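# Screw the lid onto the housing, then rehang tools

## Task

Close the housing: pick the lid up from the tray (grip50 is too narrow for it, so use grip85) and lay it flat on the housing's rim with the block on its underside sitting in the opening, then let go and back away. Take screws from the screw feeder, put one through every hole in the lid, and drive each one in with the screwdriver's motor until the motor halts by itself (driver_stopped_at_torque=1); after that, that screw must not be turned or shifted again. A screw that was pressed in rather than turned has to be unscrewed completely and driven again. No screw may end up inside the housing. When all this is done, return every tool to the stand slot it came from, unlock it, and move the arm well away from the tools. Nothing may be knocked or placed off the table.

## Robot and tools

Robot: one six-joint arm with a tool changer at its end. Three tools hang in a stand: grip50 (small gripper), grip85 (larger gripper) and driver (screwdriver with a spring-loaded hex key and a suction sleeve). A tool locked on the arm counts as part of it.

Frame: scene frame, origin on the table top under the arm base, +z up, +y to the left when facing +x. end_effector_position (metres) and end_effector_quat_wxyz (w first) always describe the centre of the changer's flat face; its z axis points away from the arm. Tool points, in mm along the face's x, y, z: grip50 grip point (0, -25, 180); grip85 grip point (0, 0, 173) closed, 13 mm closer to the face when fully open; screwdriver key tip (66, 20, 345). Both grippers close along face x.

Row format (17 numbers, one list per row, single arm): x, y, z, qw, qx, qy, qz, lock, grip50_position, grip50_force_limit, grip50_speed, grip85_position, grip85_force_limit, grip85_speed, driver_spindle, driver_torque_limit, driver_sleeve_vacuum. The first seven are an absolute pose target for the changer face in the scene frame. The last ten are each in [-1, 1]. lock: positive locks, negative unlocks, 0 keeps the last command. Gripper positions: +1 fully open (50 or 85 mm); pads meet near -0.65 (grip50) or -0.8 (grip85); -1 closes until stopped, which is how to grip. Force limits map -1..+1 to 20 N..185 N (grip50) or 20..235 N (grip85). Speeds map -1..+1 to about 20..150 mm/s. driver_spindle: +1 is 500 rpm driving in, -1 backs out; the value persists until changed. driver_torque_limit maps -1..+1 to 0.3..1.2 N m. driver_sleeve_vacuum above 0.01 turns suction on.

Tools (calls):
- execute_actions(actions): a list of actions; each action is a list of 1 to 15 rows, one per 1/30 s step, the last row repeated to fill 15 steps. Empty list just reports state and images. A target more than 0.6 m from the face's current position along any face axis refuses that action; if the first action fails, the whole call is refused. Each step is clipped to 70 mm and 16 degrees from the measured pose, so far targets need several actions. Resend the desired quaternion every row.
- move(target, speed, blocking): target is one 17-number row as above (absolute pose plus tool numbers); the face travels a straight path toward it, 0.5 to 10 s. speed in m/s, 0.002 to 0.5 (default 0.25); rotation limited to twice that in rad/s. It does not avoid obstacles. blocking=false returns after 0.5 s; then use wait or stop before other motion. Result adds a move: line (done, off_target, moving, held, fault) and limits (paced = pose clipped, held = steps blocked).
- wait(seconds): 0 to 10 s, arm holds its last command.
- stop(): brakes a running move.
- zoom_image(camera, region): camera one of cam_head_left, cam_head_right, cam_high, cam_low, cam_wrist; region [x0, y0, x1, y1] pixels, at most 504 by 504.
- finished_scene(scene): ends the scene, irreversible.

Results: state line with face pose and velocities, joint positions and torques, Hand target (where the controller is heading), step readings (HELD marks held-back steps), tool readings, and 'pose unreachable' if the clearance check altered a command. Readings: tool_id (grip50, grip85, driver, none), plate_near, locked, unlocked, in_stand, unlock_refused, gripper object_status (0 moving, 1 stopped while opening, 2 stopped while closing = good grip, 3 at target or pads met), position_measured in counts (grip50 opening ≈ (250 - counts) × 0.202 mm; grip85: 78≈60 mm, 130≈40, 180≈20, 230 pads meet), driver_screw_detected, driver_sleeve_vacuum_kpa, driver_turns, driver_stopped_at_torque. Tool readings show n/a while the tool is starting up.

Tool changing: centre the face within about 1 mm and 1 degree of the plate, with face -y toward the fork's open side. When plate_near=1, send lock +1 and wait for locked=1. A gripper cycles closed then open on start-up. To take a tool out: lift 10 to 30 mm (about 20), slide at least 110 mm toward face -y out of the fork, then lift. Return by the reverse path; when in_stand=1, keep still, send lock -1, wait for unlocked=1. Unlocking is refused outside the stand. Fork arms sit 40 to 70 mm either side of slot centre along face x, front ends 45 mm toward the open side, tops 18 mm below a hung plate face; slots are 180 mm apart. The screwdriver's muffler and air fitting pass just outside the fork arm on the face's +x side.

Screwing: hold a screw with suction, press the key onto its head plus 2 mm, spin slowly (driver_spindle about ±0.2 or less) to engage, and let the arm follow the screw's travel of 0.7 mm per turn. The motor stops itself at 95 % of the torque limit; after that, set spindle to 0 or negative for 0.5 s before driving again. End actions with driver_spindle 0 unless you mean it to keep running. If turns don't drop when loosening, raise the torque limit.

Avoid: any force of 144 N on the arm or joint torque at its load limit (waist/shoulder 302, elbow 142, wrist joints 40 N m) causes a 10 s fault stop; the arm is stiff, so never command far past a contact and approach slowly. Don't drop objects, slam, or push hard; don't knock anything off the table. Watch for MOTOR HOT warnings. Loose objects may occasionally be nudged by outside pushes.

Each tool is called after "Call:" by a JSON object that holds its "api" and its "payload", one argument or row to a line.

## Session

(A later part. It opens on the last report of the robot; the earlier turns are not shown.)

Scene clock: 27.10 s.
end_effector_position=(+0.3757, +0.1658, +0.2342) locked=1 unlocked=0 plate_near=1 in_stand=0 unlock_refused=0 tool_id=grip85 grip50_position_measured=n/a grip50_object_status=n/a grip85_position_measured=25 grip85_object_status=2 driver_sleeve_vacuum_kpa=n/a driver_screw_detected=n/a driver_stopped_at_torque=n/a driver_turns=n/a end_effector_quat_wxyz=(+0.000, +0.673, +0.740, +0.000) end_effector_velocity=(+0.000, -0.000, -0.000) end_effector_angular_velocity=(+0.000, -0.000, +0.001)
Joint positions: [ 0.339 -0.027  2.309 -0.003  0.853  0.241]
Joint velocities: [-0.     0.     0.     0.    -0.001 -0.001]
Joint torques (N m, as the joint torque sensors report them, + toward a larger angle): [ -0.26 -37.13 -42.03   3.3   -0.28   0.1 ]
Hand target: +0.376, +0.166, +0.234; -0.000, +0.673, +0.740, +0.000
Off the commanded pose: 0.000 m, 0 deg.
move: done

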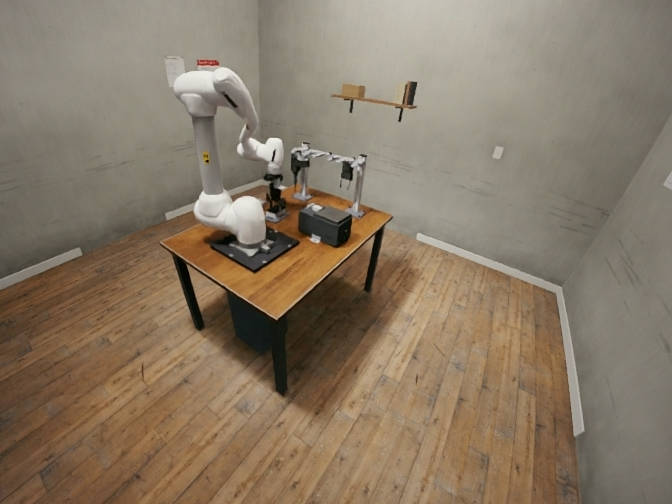

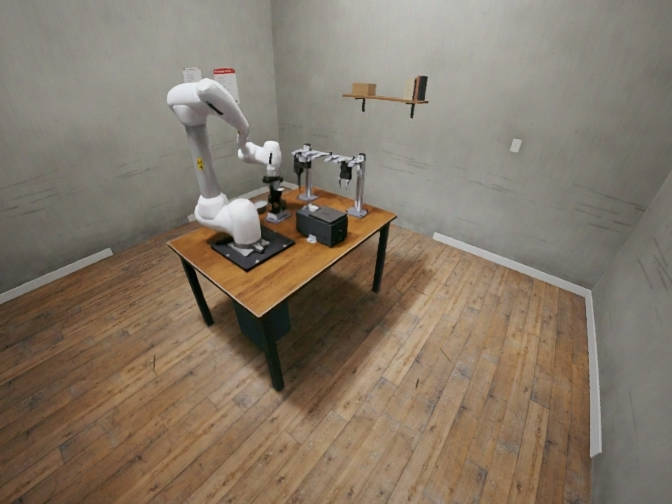

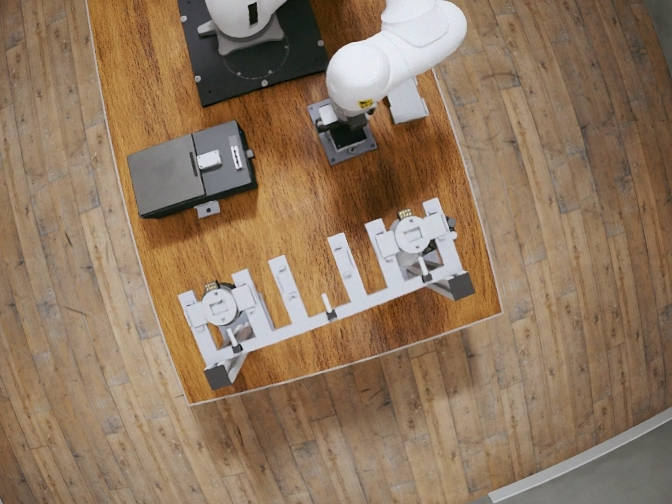

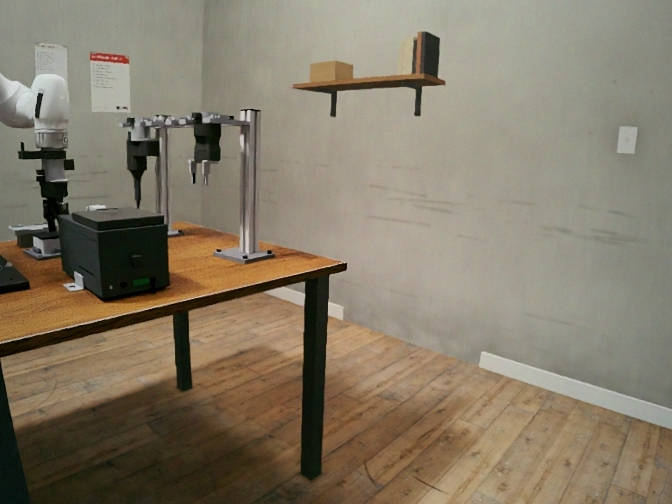

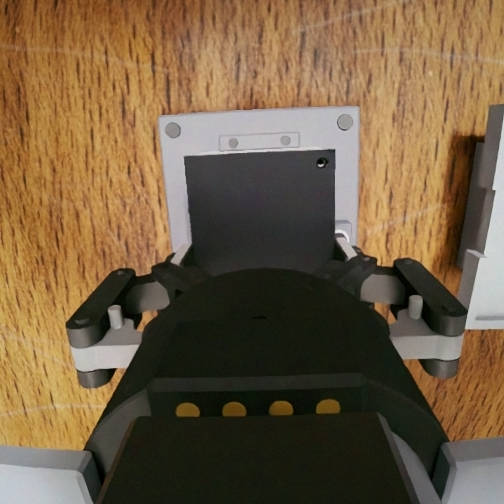

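Call:
{"api": "execute_actions", "payload": {
  "actions": [
    [[0.3757,0.1658,0.2341,0,0.67301,0.73963,0,0,1,0,0,-1,-0.4,-0.6,0,0,0],[0.3757,0.1658,0.2340,0,0.67301,0.73963,0,0,1,0,0,-1,-0.4,-0.6,0,0,0],[0.3757,0.1658,0.2339,0,0.67301,0.73963,0,0,1,0,0,-1,-0.4,-0.6,0,0,0],[0.3757,0.1658,0.2338,0,0.67301,0.73963,0,0,1,0,0,-1,-0.4,-0.6,0,0,0],[0.3757,0.1658,0.2337,0,0.67301,0.73963,0,0,1,0,0,-1,-0.4,-0.6,0,0,0],[0.3757,0.1658,0.2336,0,0.67301,0.73963,0,0,1,0,0,-1,-0.4,-0.6,0,0,0],[0.3757,0.1658,0.2335,0,0.67301,0.73963,0,0,1,0,0,-1,-0.4,-0.6,0,0,0]]
  ]
}}

Call:
{"api": "zoom_image", "payload": {
  "camera": "cam_wrist",
  "region": [305,145,340,175]
}}

Scene clock: 27.83 s.
end_effector_position=(+0.3757, +0.1658, +0.2335) locked=1 unlocked=0 plate_near=1 in_stand=0 unlock_refused=0 tool_id=grip85 grip50_position_measured=n/a grip50_object_status=n/a grip85_position_measured=25 grip85_object_status=2 driver_sleeve_vacuum_kpa=n/a driver_screw_detected=n/a driver_stopped_at_torque=n/a driver_turns=n/a end_effector_quat_wxyz=(+0.000, +0.673, +0.740, +0.000) end_effector_velocity=(-0.000, +0.000, -0.000) end_effector_angular_velocity=(-0.000, -0.000, +0.001)
Joint positions: [ 0.339 -0.026  2.31  -0.003  0.851  0.241]
Joint velocities: [ 0.    -0.     0.    -0.001 -0.     0.   ]
Joint torques (N m, as the joint torque sensors report them, + toward a larger angle): [ -2.12 -31.39 -36.07   2.23  -1.33  -0.09]
Hand target: +0.376, +0.166, +0.233; -0.000, +0.673, +0.740, +0.000
Off the commanded pose: 0.000 m, 0 deg.
Step readings (end_effector_position):
0: (+0.3757, +0.1658, +0.2342)
1: (+0.3757, +0.1658, +0.2342)
2: (+0.3757, +0.1658, +0.2342)
4: (+0.3757, +0.1658, +0.2340)
8: (+0.3757, +0.1658, +0.2337)
15: end_effector_position above

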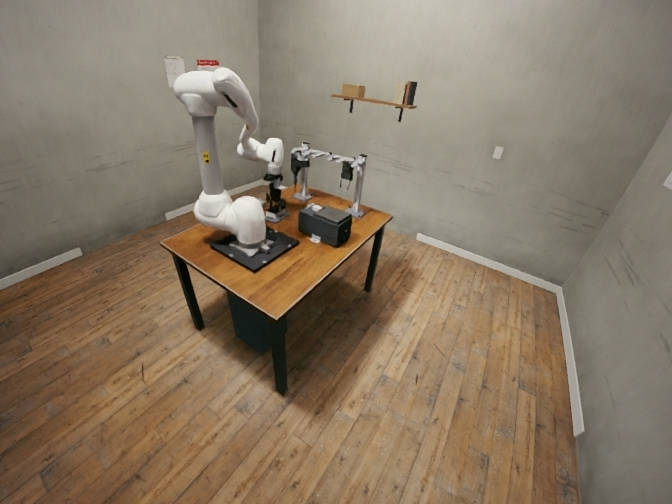

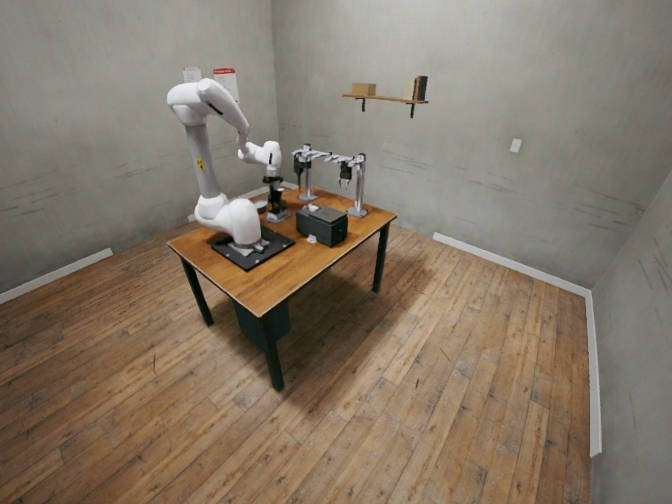

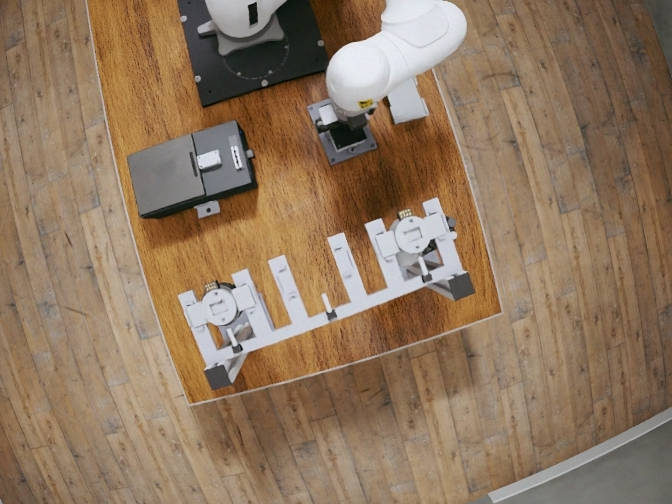

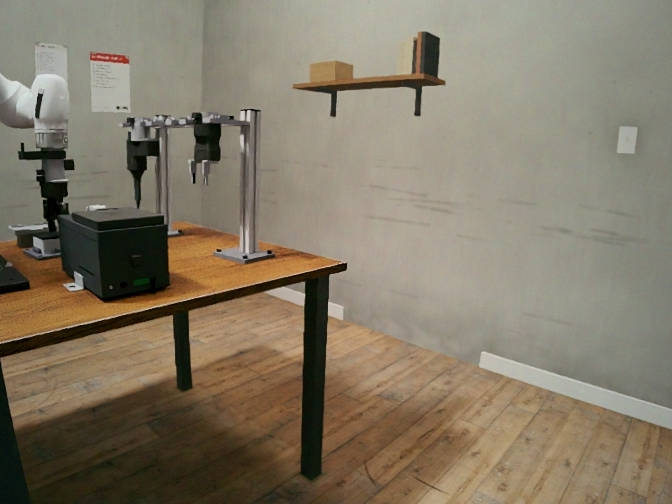

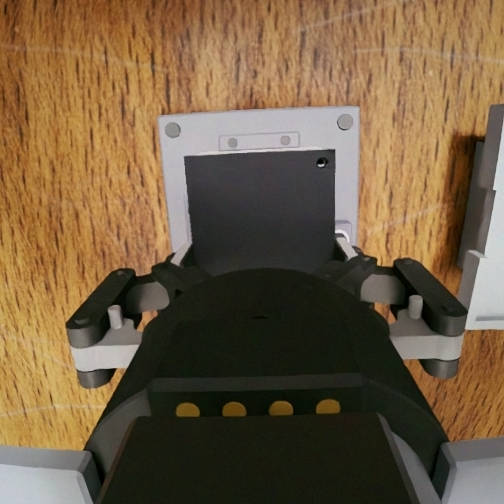

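Region (305, 145, 340, 175) of cam_wrist's 504x504 image, scaled by 14.400, with more detail than that image has; it fills the top 432 rows of this view, and the rest is white.

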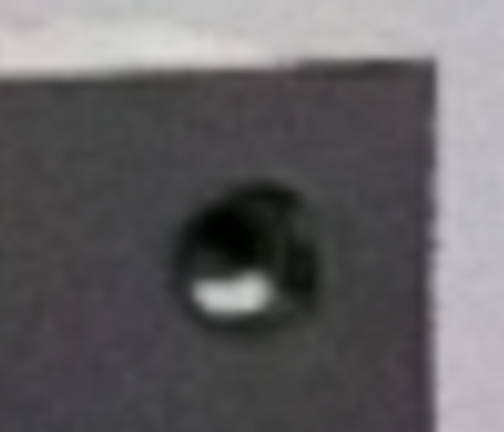

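Call:
{"api": "execute_actions", "payload": {
  "actions": [
    [[0.3757,0.1658,0.2337,0,0.67301,0.73963,0,0,1,0,0,1,-0.4,-0.3,0,0,0]]
  ]
}}

Call:
{"api": "move", "payload": {
  "target": [0.3757,0.1658,0.36,0,0.67301,0.73963,0,0,1,0,0,1,-0.4,-0.3,0,0,0],
  "speed": 0.2
}}

Call:
{"api": "zoom_image", "payload": {
  "camera": "cam_wrist",
  "region": [185,120,345,280]
}}

Call:
{"api": "zoom_image", "payload": {
  "camera": "cam_head_right",
  "region": [255,195,305,230]
}}

Scene clock: 28.53 s.
end_effector_position=(+0.3756, +0.1657, +0.2335) locked=1 unlocked=0 plate_near=1 in_stand=0 unlock_refused=0 tool_id=grip85 grip50_position_measured=n/a grip50_object_status=n/a grip85_position_measured=3 grip85_object_status=0 driver_sleeve_vacuum_kpa=n/a driver_screw_detected=n/a driver_stopped_at_torque=n/a driver_turns=n/a end_effector_quat_wxyz=(-0.000, +0.673, +0.740, -0.000) end_effector_velocity=(-0.000, +0.000, -0.000) end_effector_angular_velocity=(-0.000, +0.001, -0.000)
Joint positions: [ 0.339 -0.026  2.31  -0.003  0.851  0.241]
Joint velocities: [0.001 0.    0.    0.    0.    0.001]
Joint torques (N m, as the joint torque sensors report them, + toward a larger angle): [ -0.89 -36.64 -41.38   3.32  -0.29   0.05]
Hand target: +0.376, +0.166, +0.234; +0.000, +0.673, +0.740, -0.000
Off the commanded pose: 0.000 m, 0 deg.
Step readings (end_effector_position):
0: (+0.3757, +0.1658, +0.2335)
1: (+0.3757, +0.1658, +0.2335)
2: (+0.3757, +0.1658, +0.2335)
4: (+0.3757, +0.1658, +0.2335)
8: (+0.3756, +0.1658, +0.2335)
15: end_effector_position above

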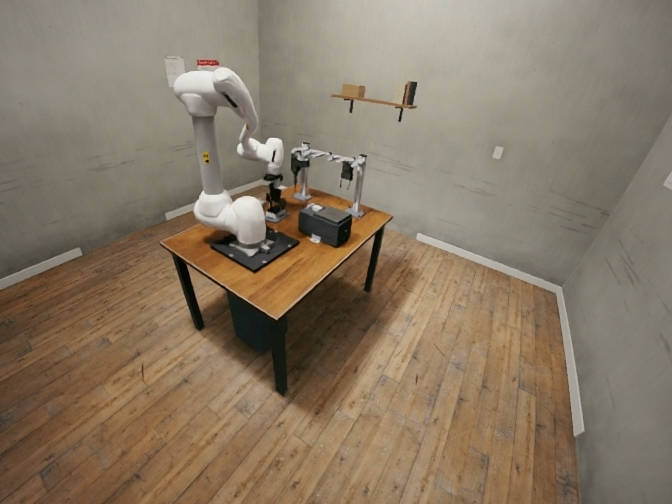

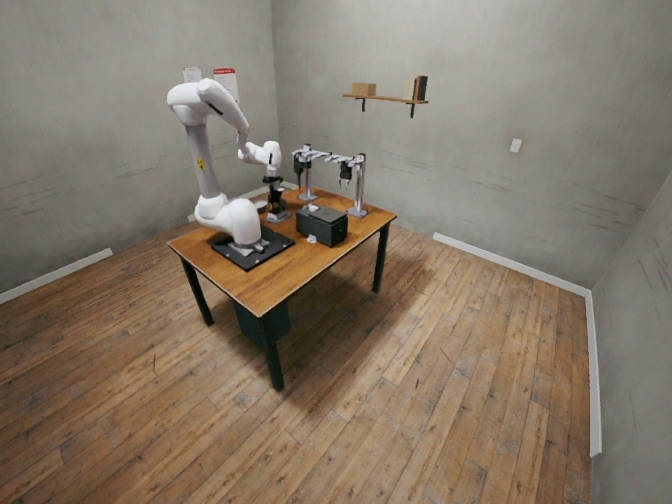

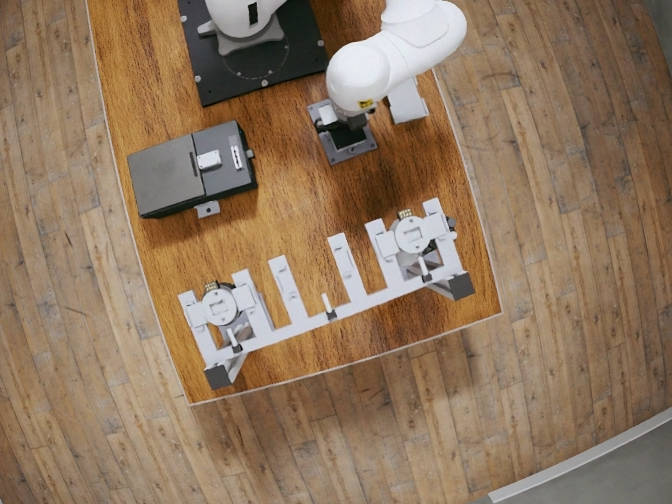

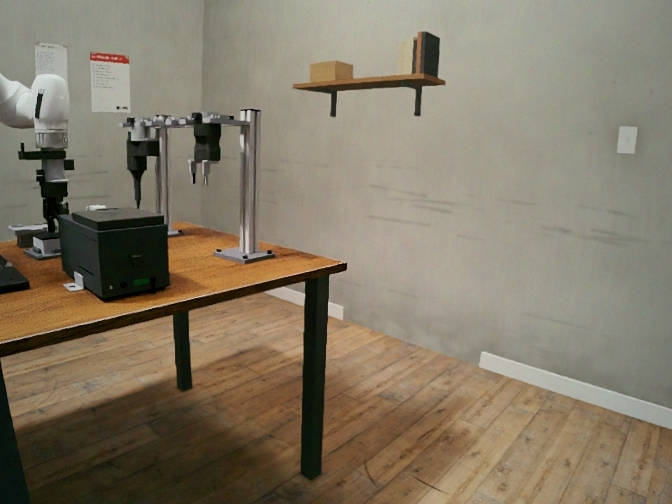

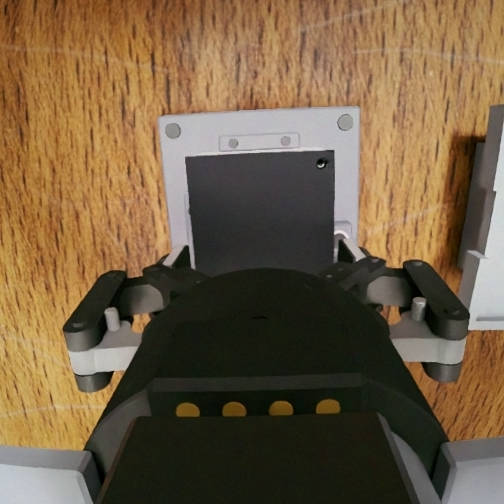

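Scene clock: 29.57 s.
end_effector_position=(+0.3754, +0.1657, +0.3601) locked=1 unlocked=0 plate_near=1 in_stand=0 unlock_refused=0 tool_id=grip85 grip50_position_measured=n/a grip50_object_status=n/a grip85_position_measured=3 grip85_object_status=3 driver_sleeve_vacuum_kpa=n/a driver_screw_detected=n/a driver_stopped_at_torque=n/a driver_turns=n/a end_effector_quat_wxyz=(-0.000, +0.673, +0.740, -0.000) end_effector_velocity=(+0.000, +0.000, +0.001) end_effector_angular_velocity=(+0.000, -0.001, +0.000)
Joint positions: [ 0.34  -0.168  2.164 -0.002  1.139  0.241]
Joint velocities: [-0.    -0.    -0.001 -0.     0.    -0.   ]
Joint torques (N m, as the joint torque sensors report them, + toward a larger angle): [ -0.88 -28.62 -49.53   3.97  -0.39  -0.09]
Hand target: +0.375, +0.166, +0.360; +0.000, +0.673, +0.740, -0.000
Off the commanded pose: 0.000 m, 0 deg.
move: done

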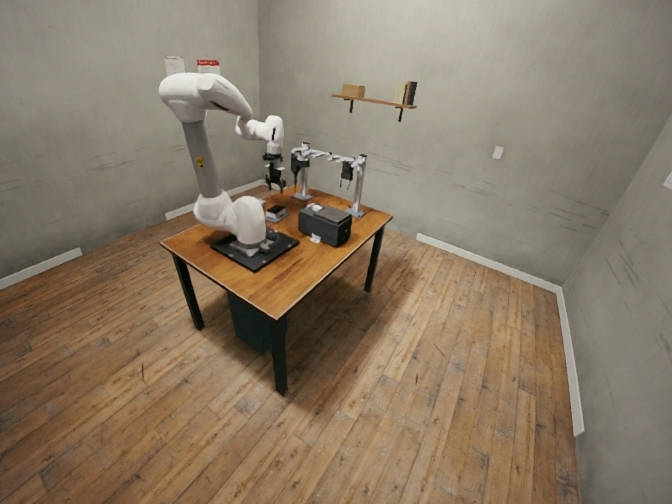

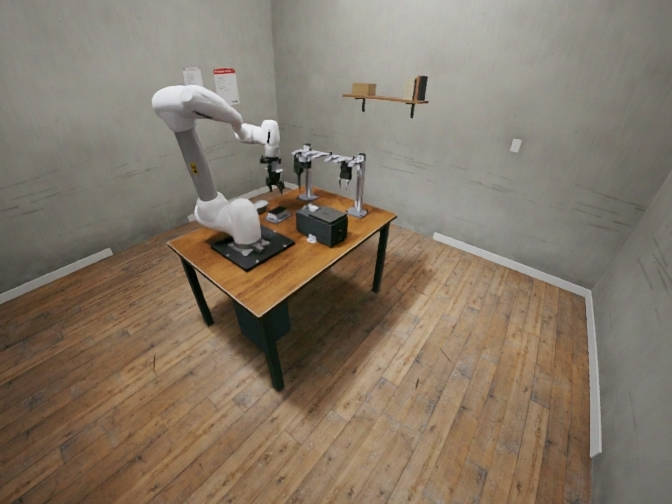

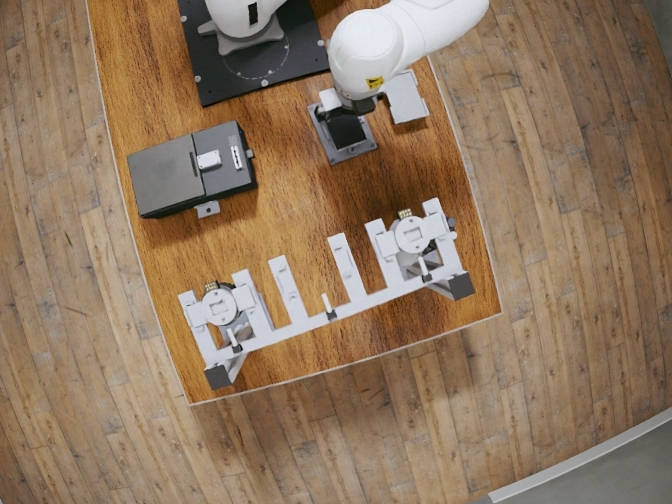

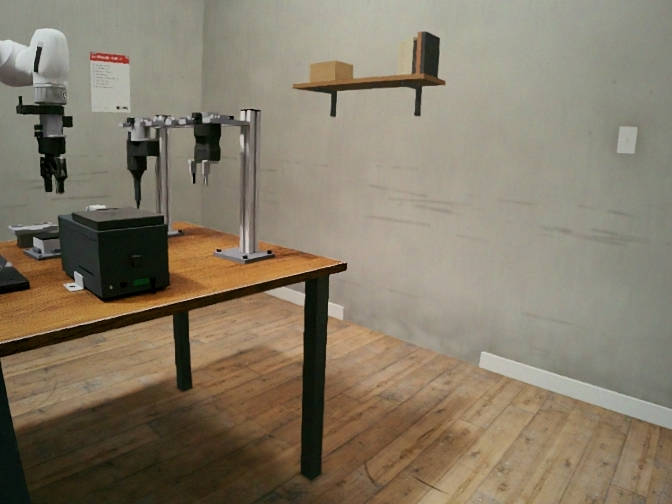

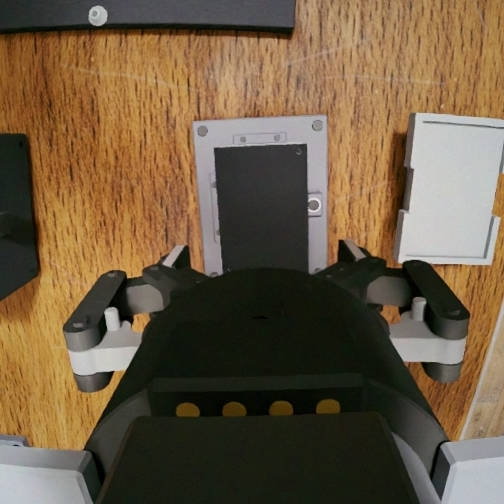

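Region (185, 120, 345, 280) of cam_wrist's 504x504 image, scaled by 3.150, with more detail than that image has.

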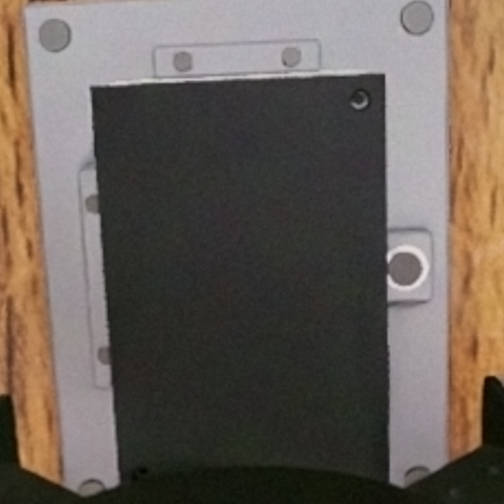

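Region (255, 195, 305, 230) of cam_head_right's 672x504 image, scaled by 10.080, with more detail than that image has; it fills the top 353 rows of this view, and the rest is white.

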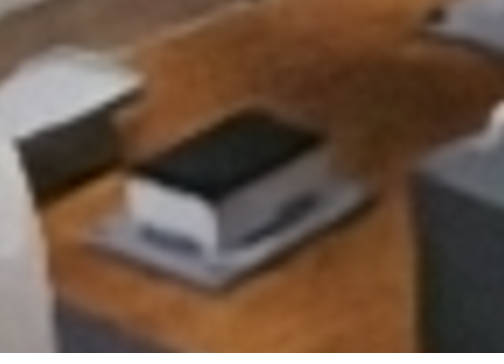

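Call:
{"api": "move", "payload": {
  "target": [0.5486,-0.0061,0.432,0,0.68264,0.73076,0,0,1,0,0,1,0,0,0,0,0],
  "speed": 0.3
}}

Call:
{"api": "move", "payload": {
  "target": [0.6783,0.0027,0.432,0,0.68264,0.73076,0,0,1,0,0,1,0,0,0,0,0],
  "speed": 0.14
}}

Call:
{"api": "move", "payload": {
  "target": [0.6783,0.0027,0.4128,0,0.68264,0.73076,0,0,1,0,0,1,0,0,0,0,0],
  "speed": 0.03
}}

Scene clock: 31.00 s.
end_effector_position=(+0.5485, -0.0060, +0.4321) locked=1 unlocked=0 plate_near=1 in_stand=0 unlock_refused=0 tool_id=grip85 grip50_position_measured=n/a grip50_object_status=n/a grip85_position_measured=3 grip85_object_status=3 driver_sleeve_vacuum_kpa=n/a driver_screw_detected=n/a driver_stopped_at_torque=n/a driver_turns=n/a end_effector_quat_wxyz=(+0.000, +0.683, +0.731, -0.000) end_effector_velocity=(+0.001, -0.001, +0.000) end_effector_angular_velocity=(-0.001, -0.000, +0.001)
Joint positions: [-0.069  0.016  1.857  0.     1.262 -0.143]
Joint velocities: [-0.001  0.001 -0.001 -0.001  0.    -0.001]
Joint torques (N m, as the joint torque sensors report them, + toward a larger angle): [  0.88 -52.64 -52.71   4.24  -0.18   0.24]
Hand target: +0.549, -0.006, +0.432; +0.000, +0.683, +0.731, -0.000
Off the commanded pose: 0.000 m, 0 deg.
move: done

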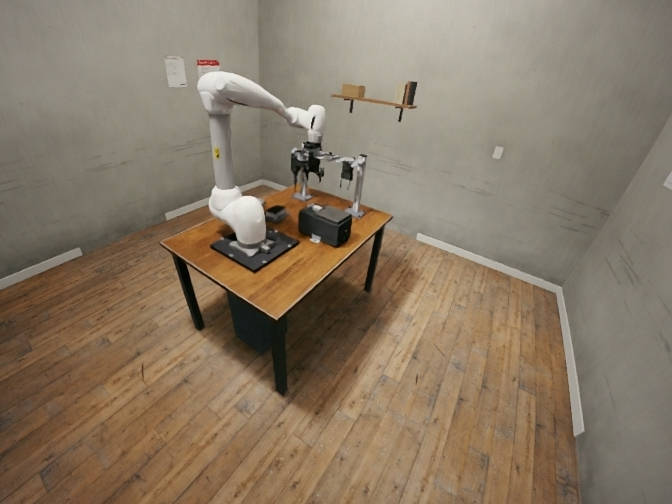

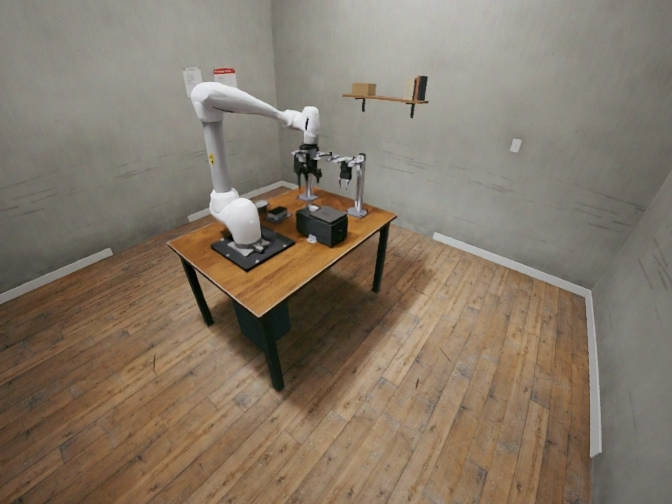

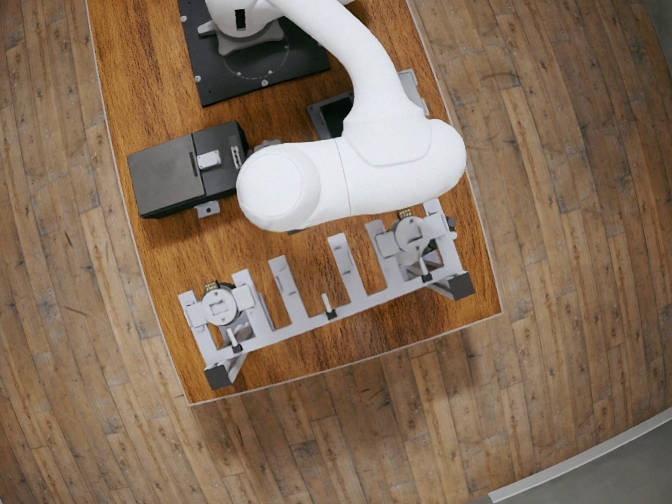

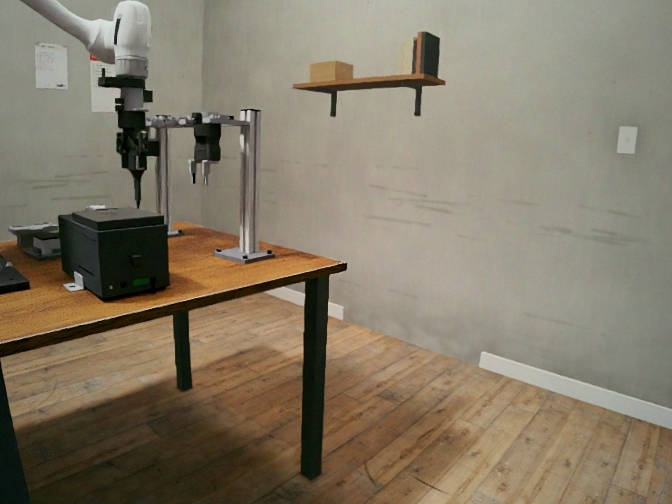

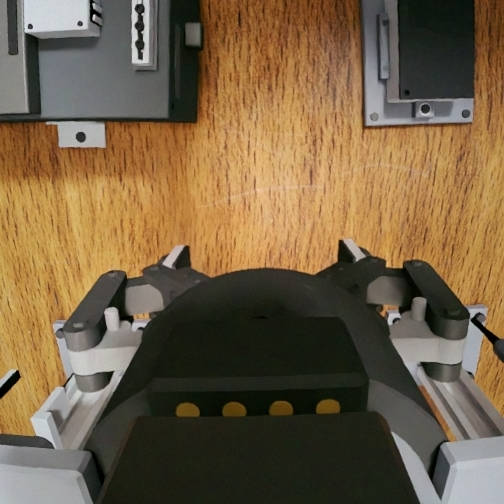

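Scene clock: 32.30 s.
end_effector_position=(+0.6782, +0.0028, +0.4321) locked=1 unlocked=0 plate_near=1 in_stand=0 unlock_refused=0 tool_id=grip85 grip50_position_measured=n/a grip50_object_status=n/a grip85_position_measured=3 grip85_object_status=3 driver_sleeve_vacuum_kpa=n/a driver_screw_detected=n/a driver_stopped_at_torque=n/a driver_turns=n/a end_effector_quat_wxyz=(-0.000, +0.683, +0.731, +0.000) end_effector_velocity=(+0.000, -0.000, -0.000) end_effector_angular_velocity=(-0.001, +0.000, +0.000)
Joint positions: [-0.041  0.22   1.624  0.001  1.291 -0.115]
Joint velocities: [ 0.     0.001 -0.001 -0.001  0.     0.   ]
Joint torques (N m, as the joint torque sensors report them, + toward a larger angle): [ -0.6  -75.58 -52.66   4.32  -0.11  -0.02]
Hand target: +0.678, +0.003, +0.432; -0.000, +0.683, +0.731, +0.000
Off the commanded pose: 0.000 m, 0 deg.
move: done

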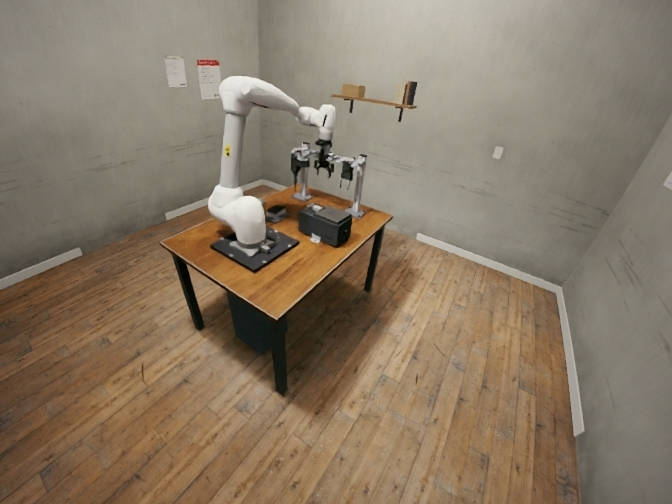

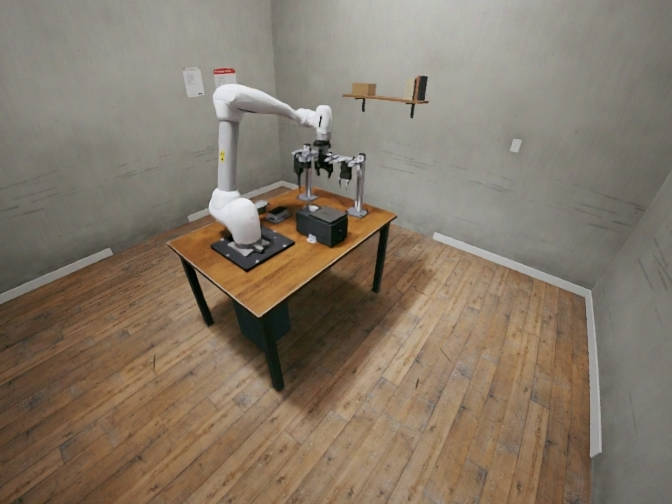

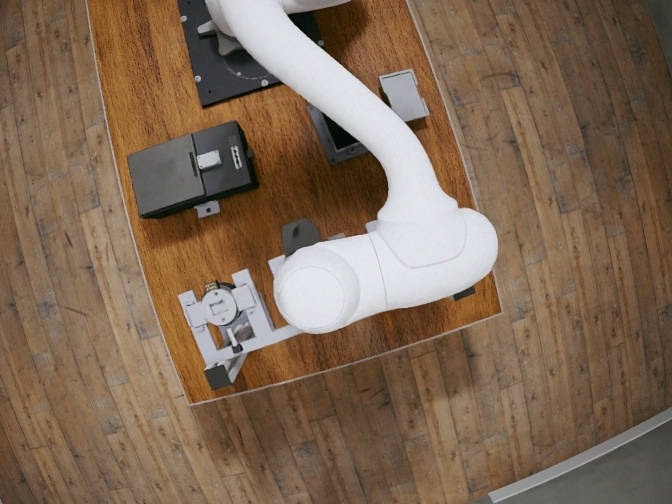

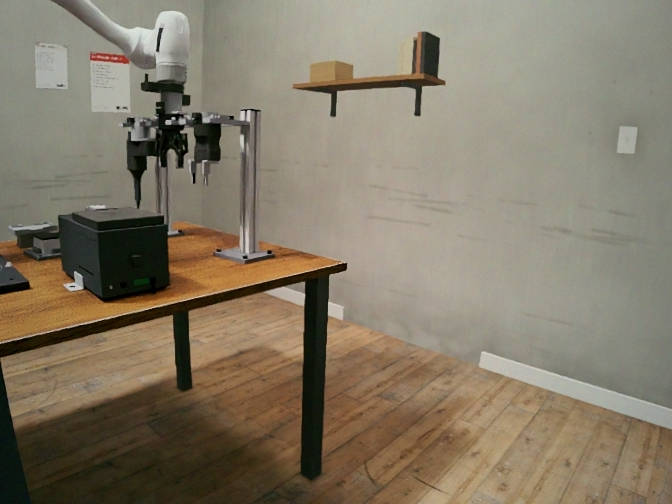

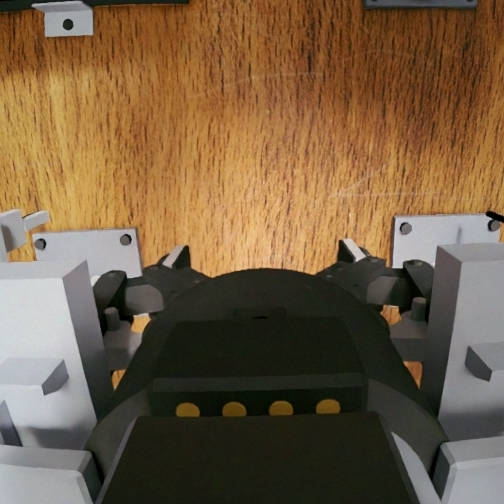

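Scene clock: 33.20 s.
end_effector_position=(+0.6783, +0.0027, +0.4128) locked=1 unlocked=0 plate_near=1 in_stand=1 unlock_refused=0 tool_id=grip85 grip50_position_measured=n/a grip50_object_status=n/a grip85_position_measured=3 grip85_object_status=3 driver_sleeve_vacuum_kpa=n/a driver_screw_detected=n/a driver_stopped_at_torque=n/a driver_turns=n/a end_effector_quat_wxyz=(-0.000, +0.683, +0.731, +0.000) end_effector_velocity=(+0.000, -0.000, -0.000) end_effector_angular_velocity=(-0.000, -0.001, -0.001)
Joint positions: [-0.041  0.229  1.648  0.001  1.258 -0.116]
Joint velocities: [-0.     0.     0.     0.    -0.001  0.001]
Joint torques (N m, as the joint torque sensors report them, + toward a larger angle): [  0.83 -76.72 -51.75   4.08  -0.21   0.15]
Hand target: +0.678, +0.003, +0.413; -0.000, +0.683, +0.731, +0.000
Off the commanded pose: 0.000 m, 0 deg.
move: done

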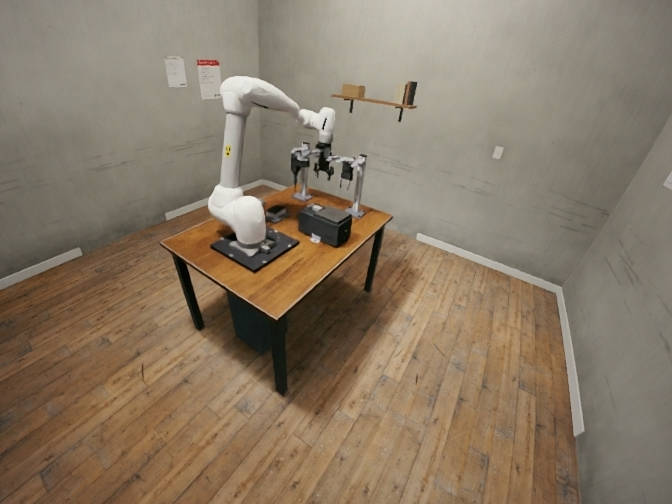

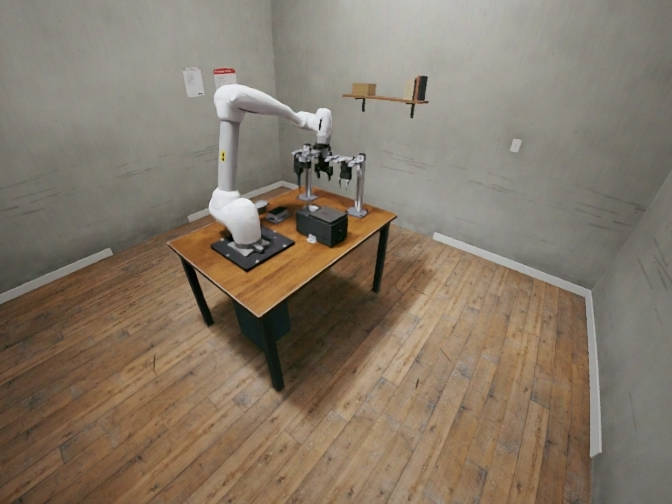

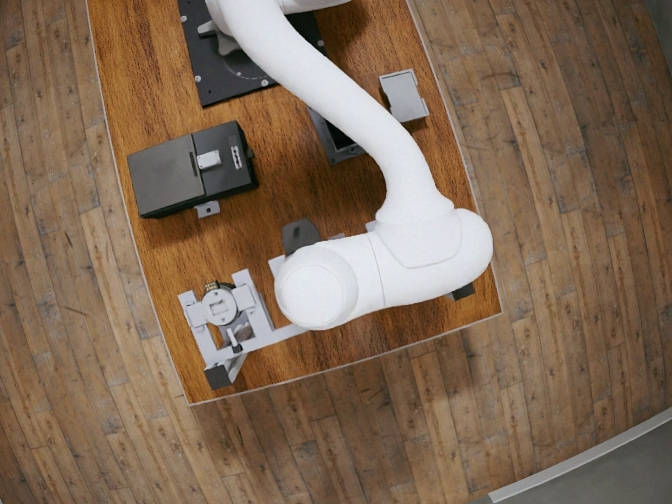

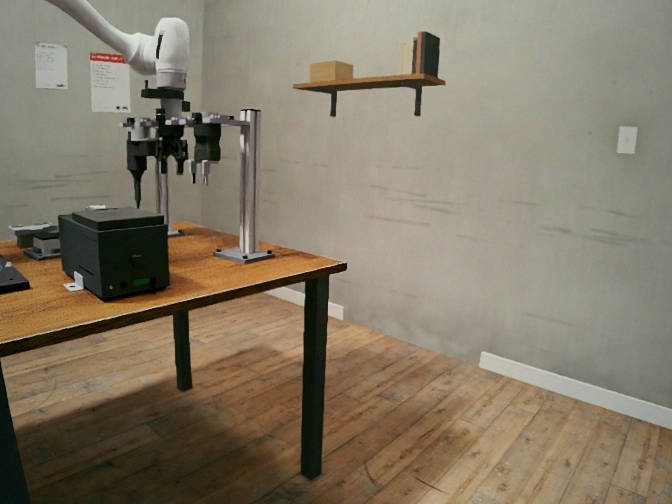

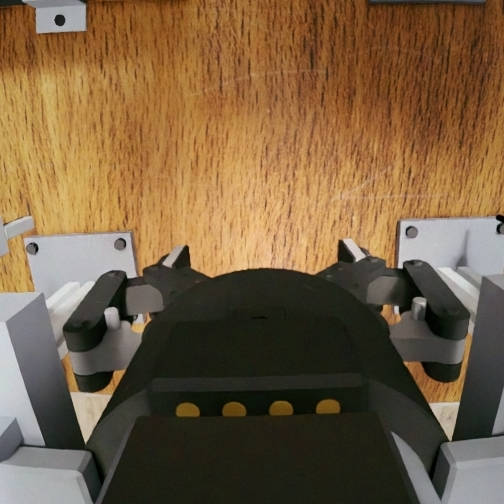

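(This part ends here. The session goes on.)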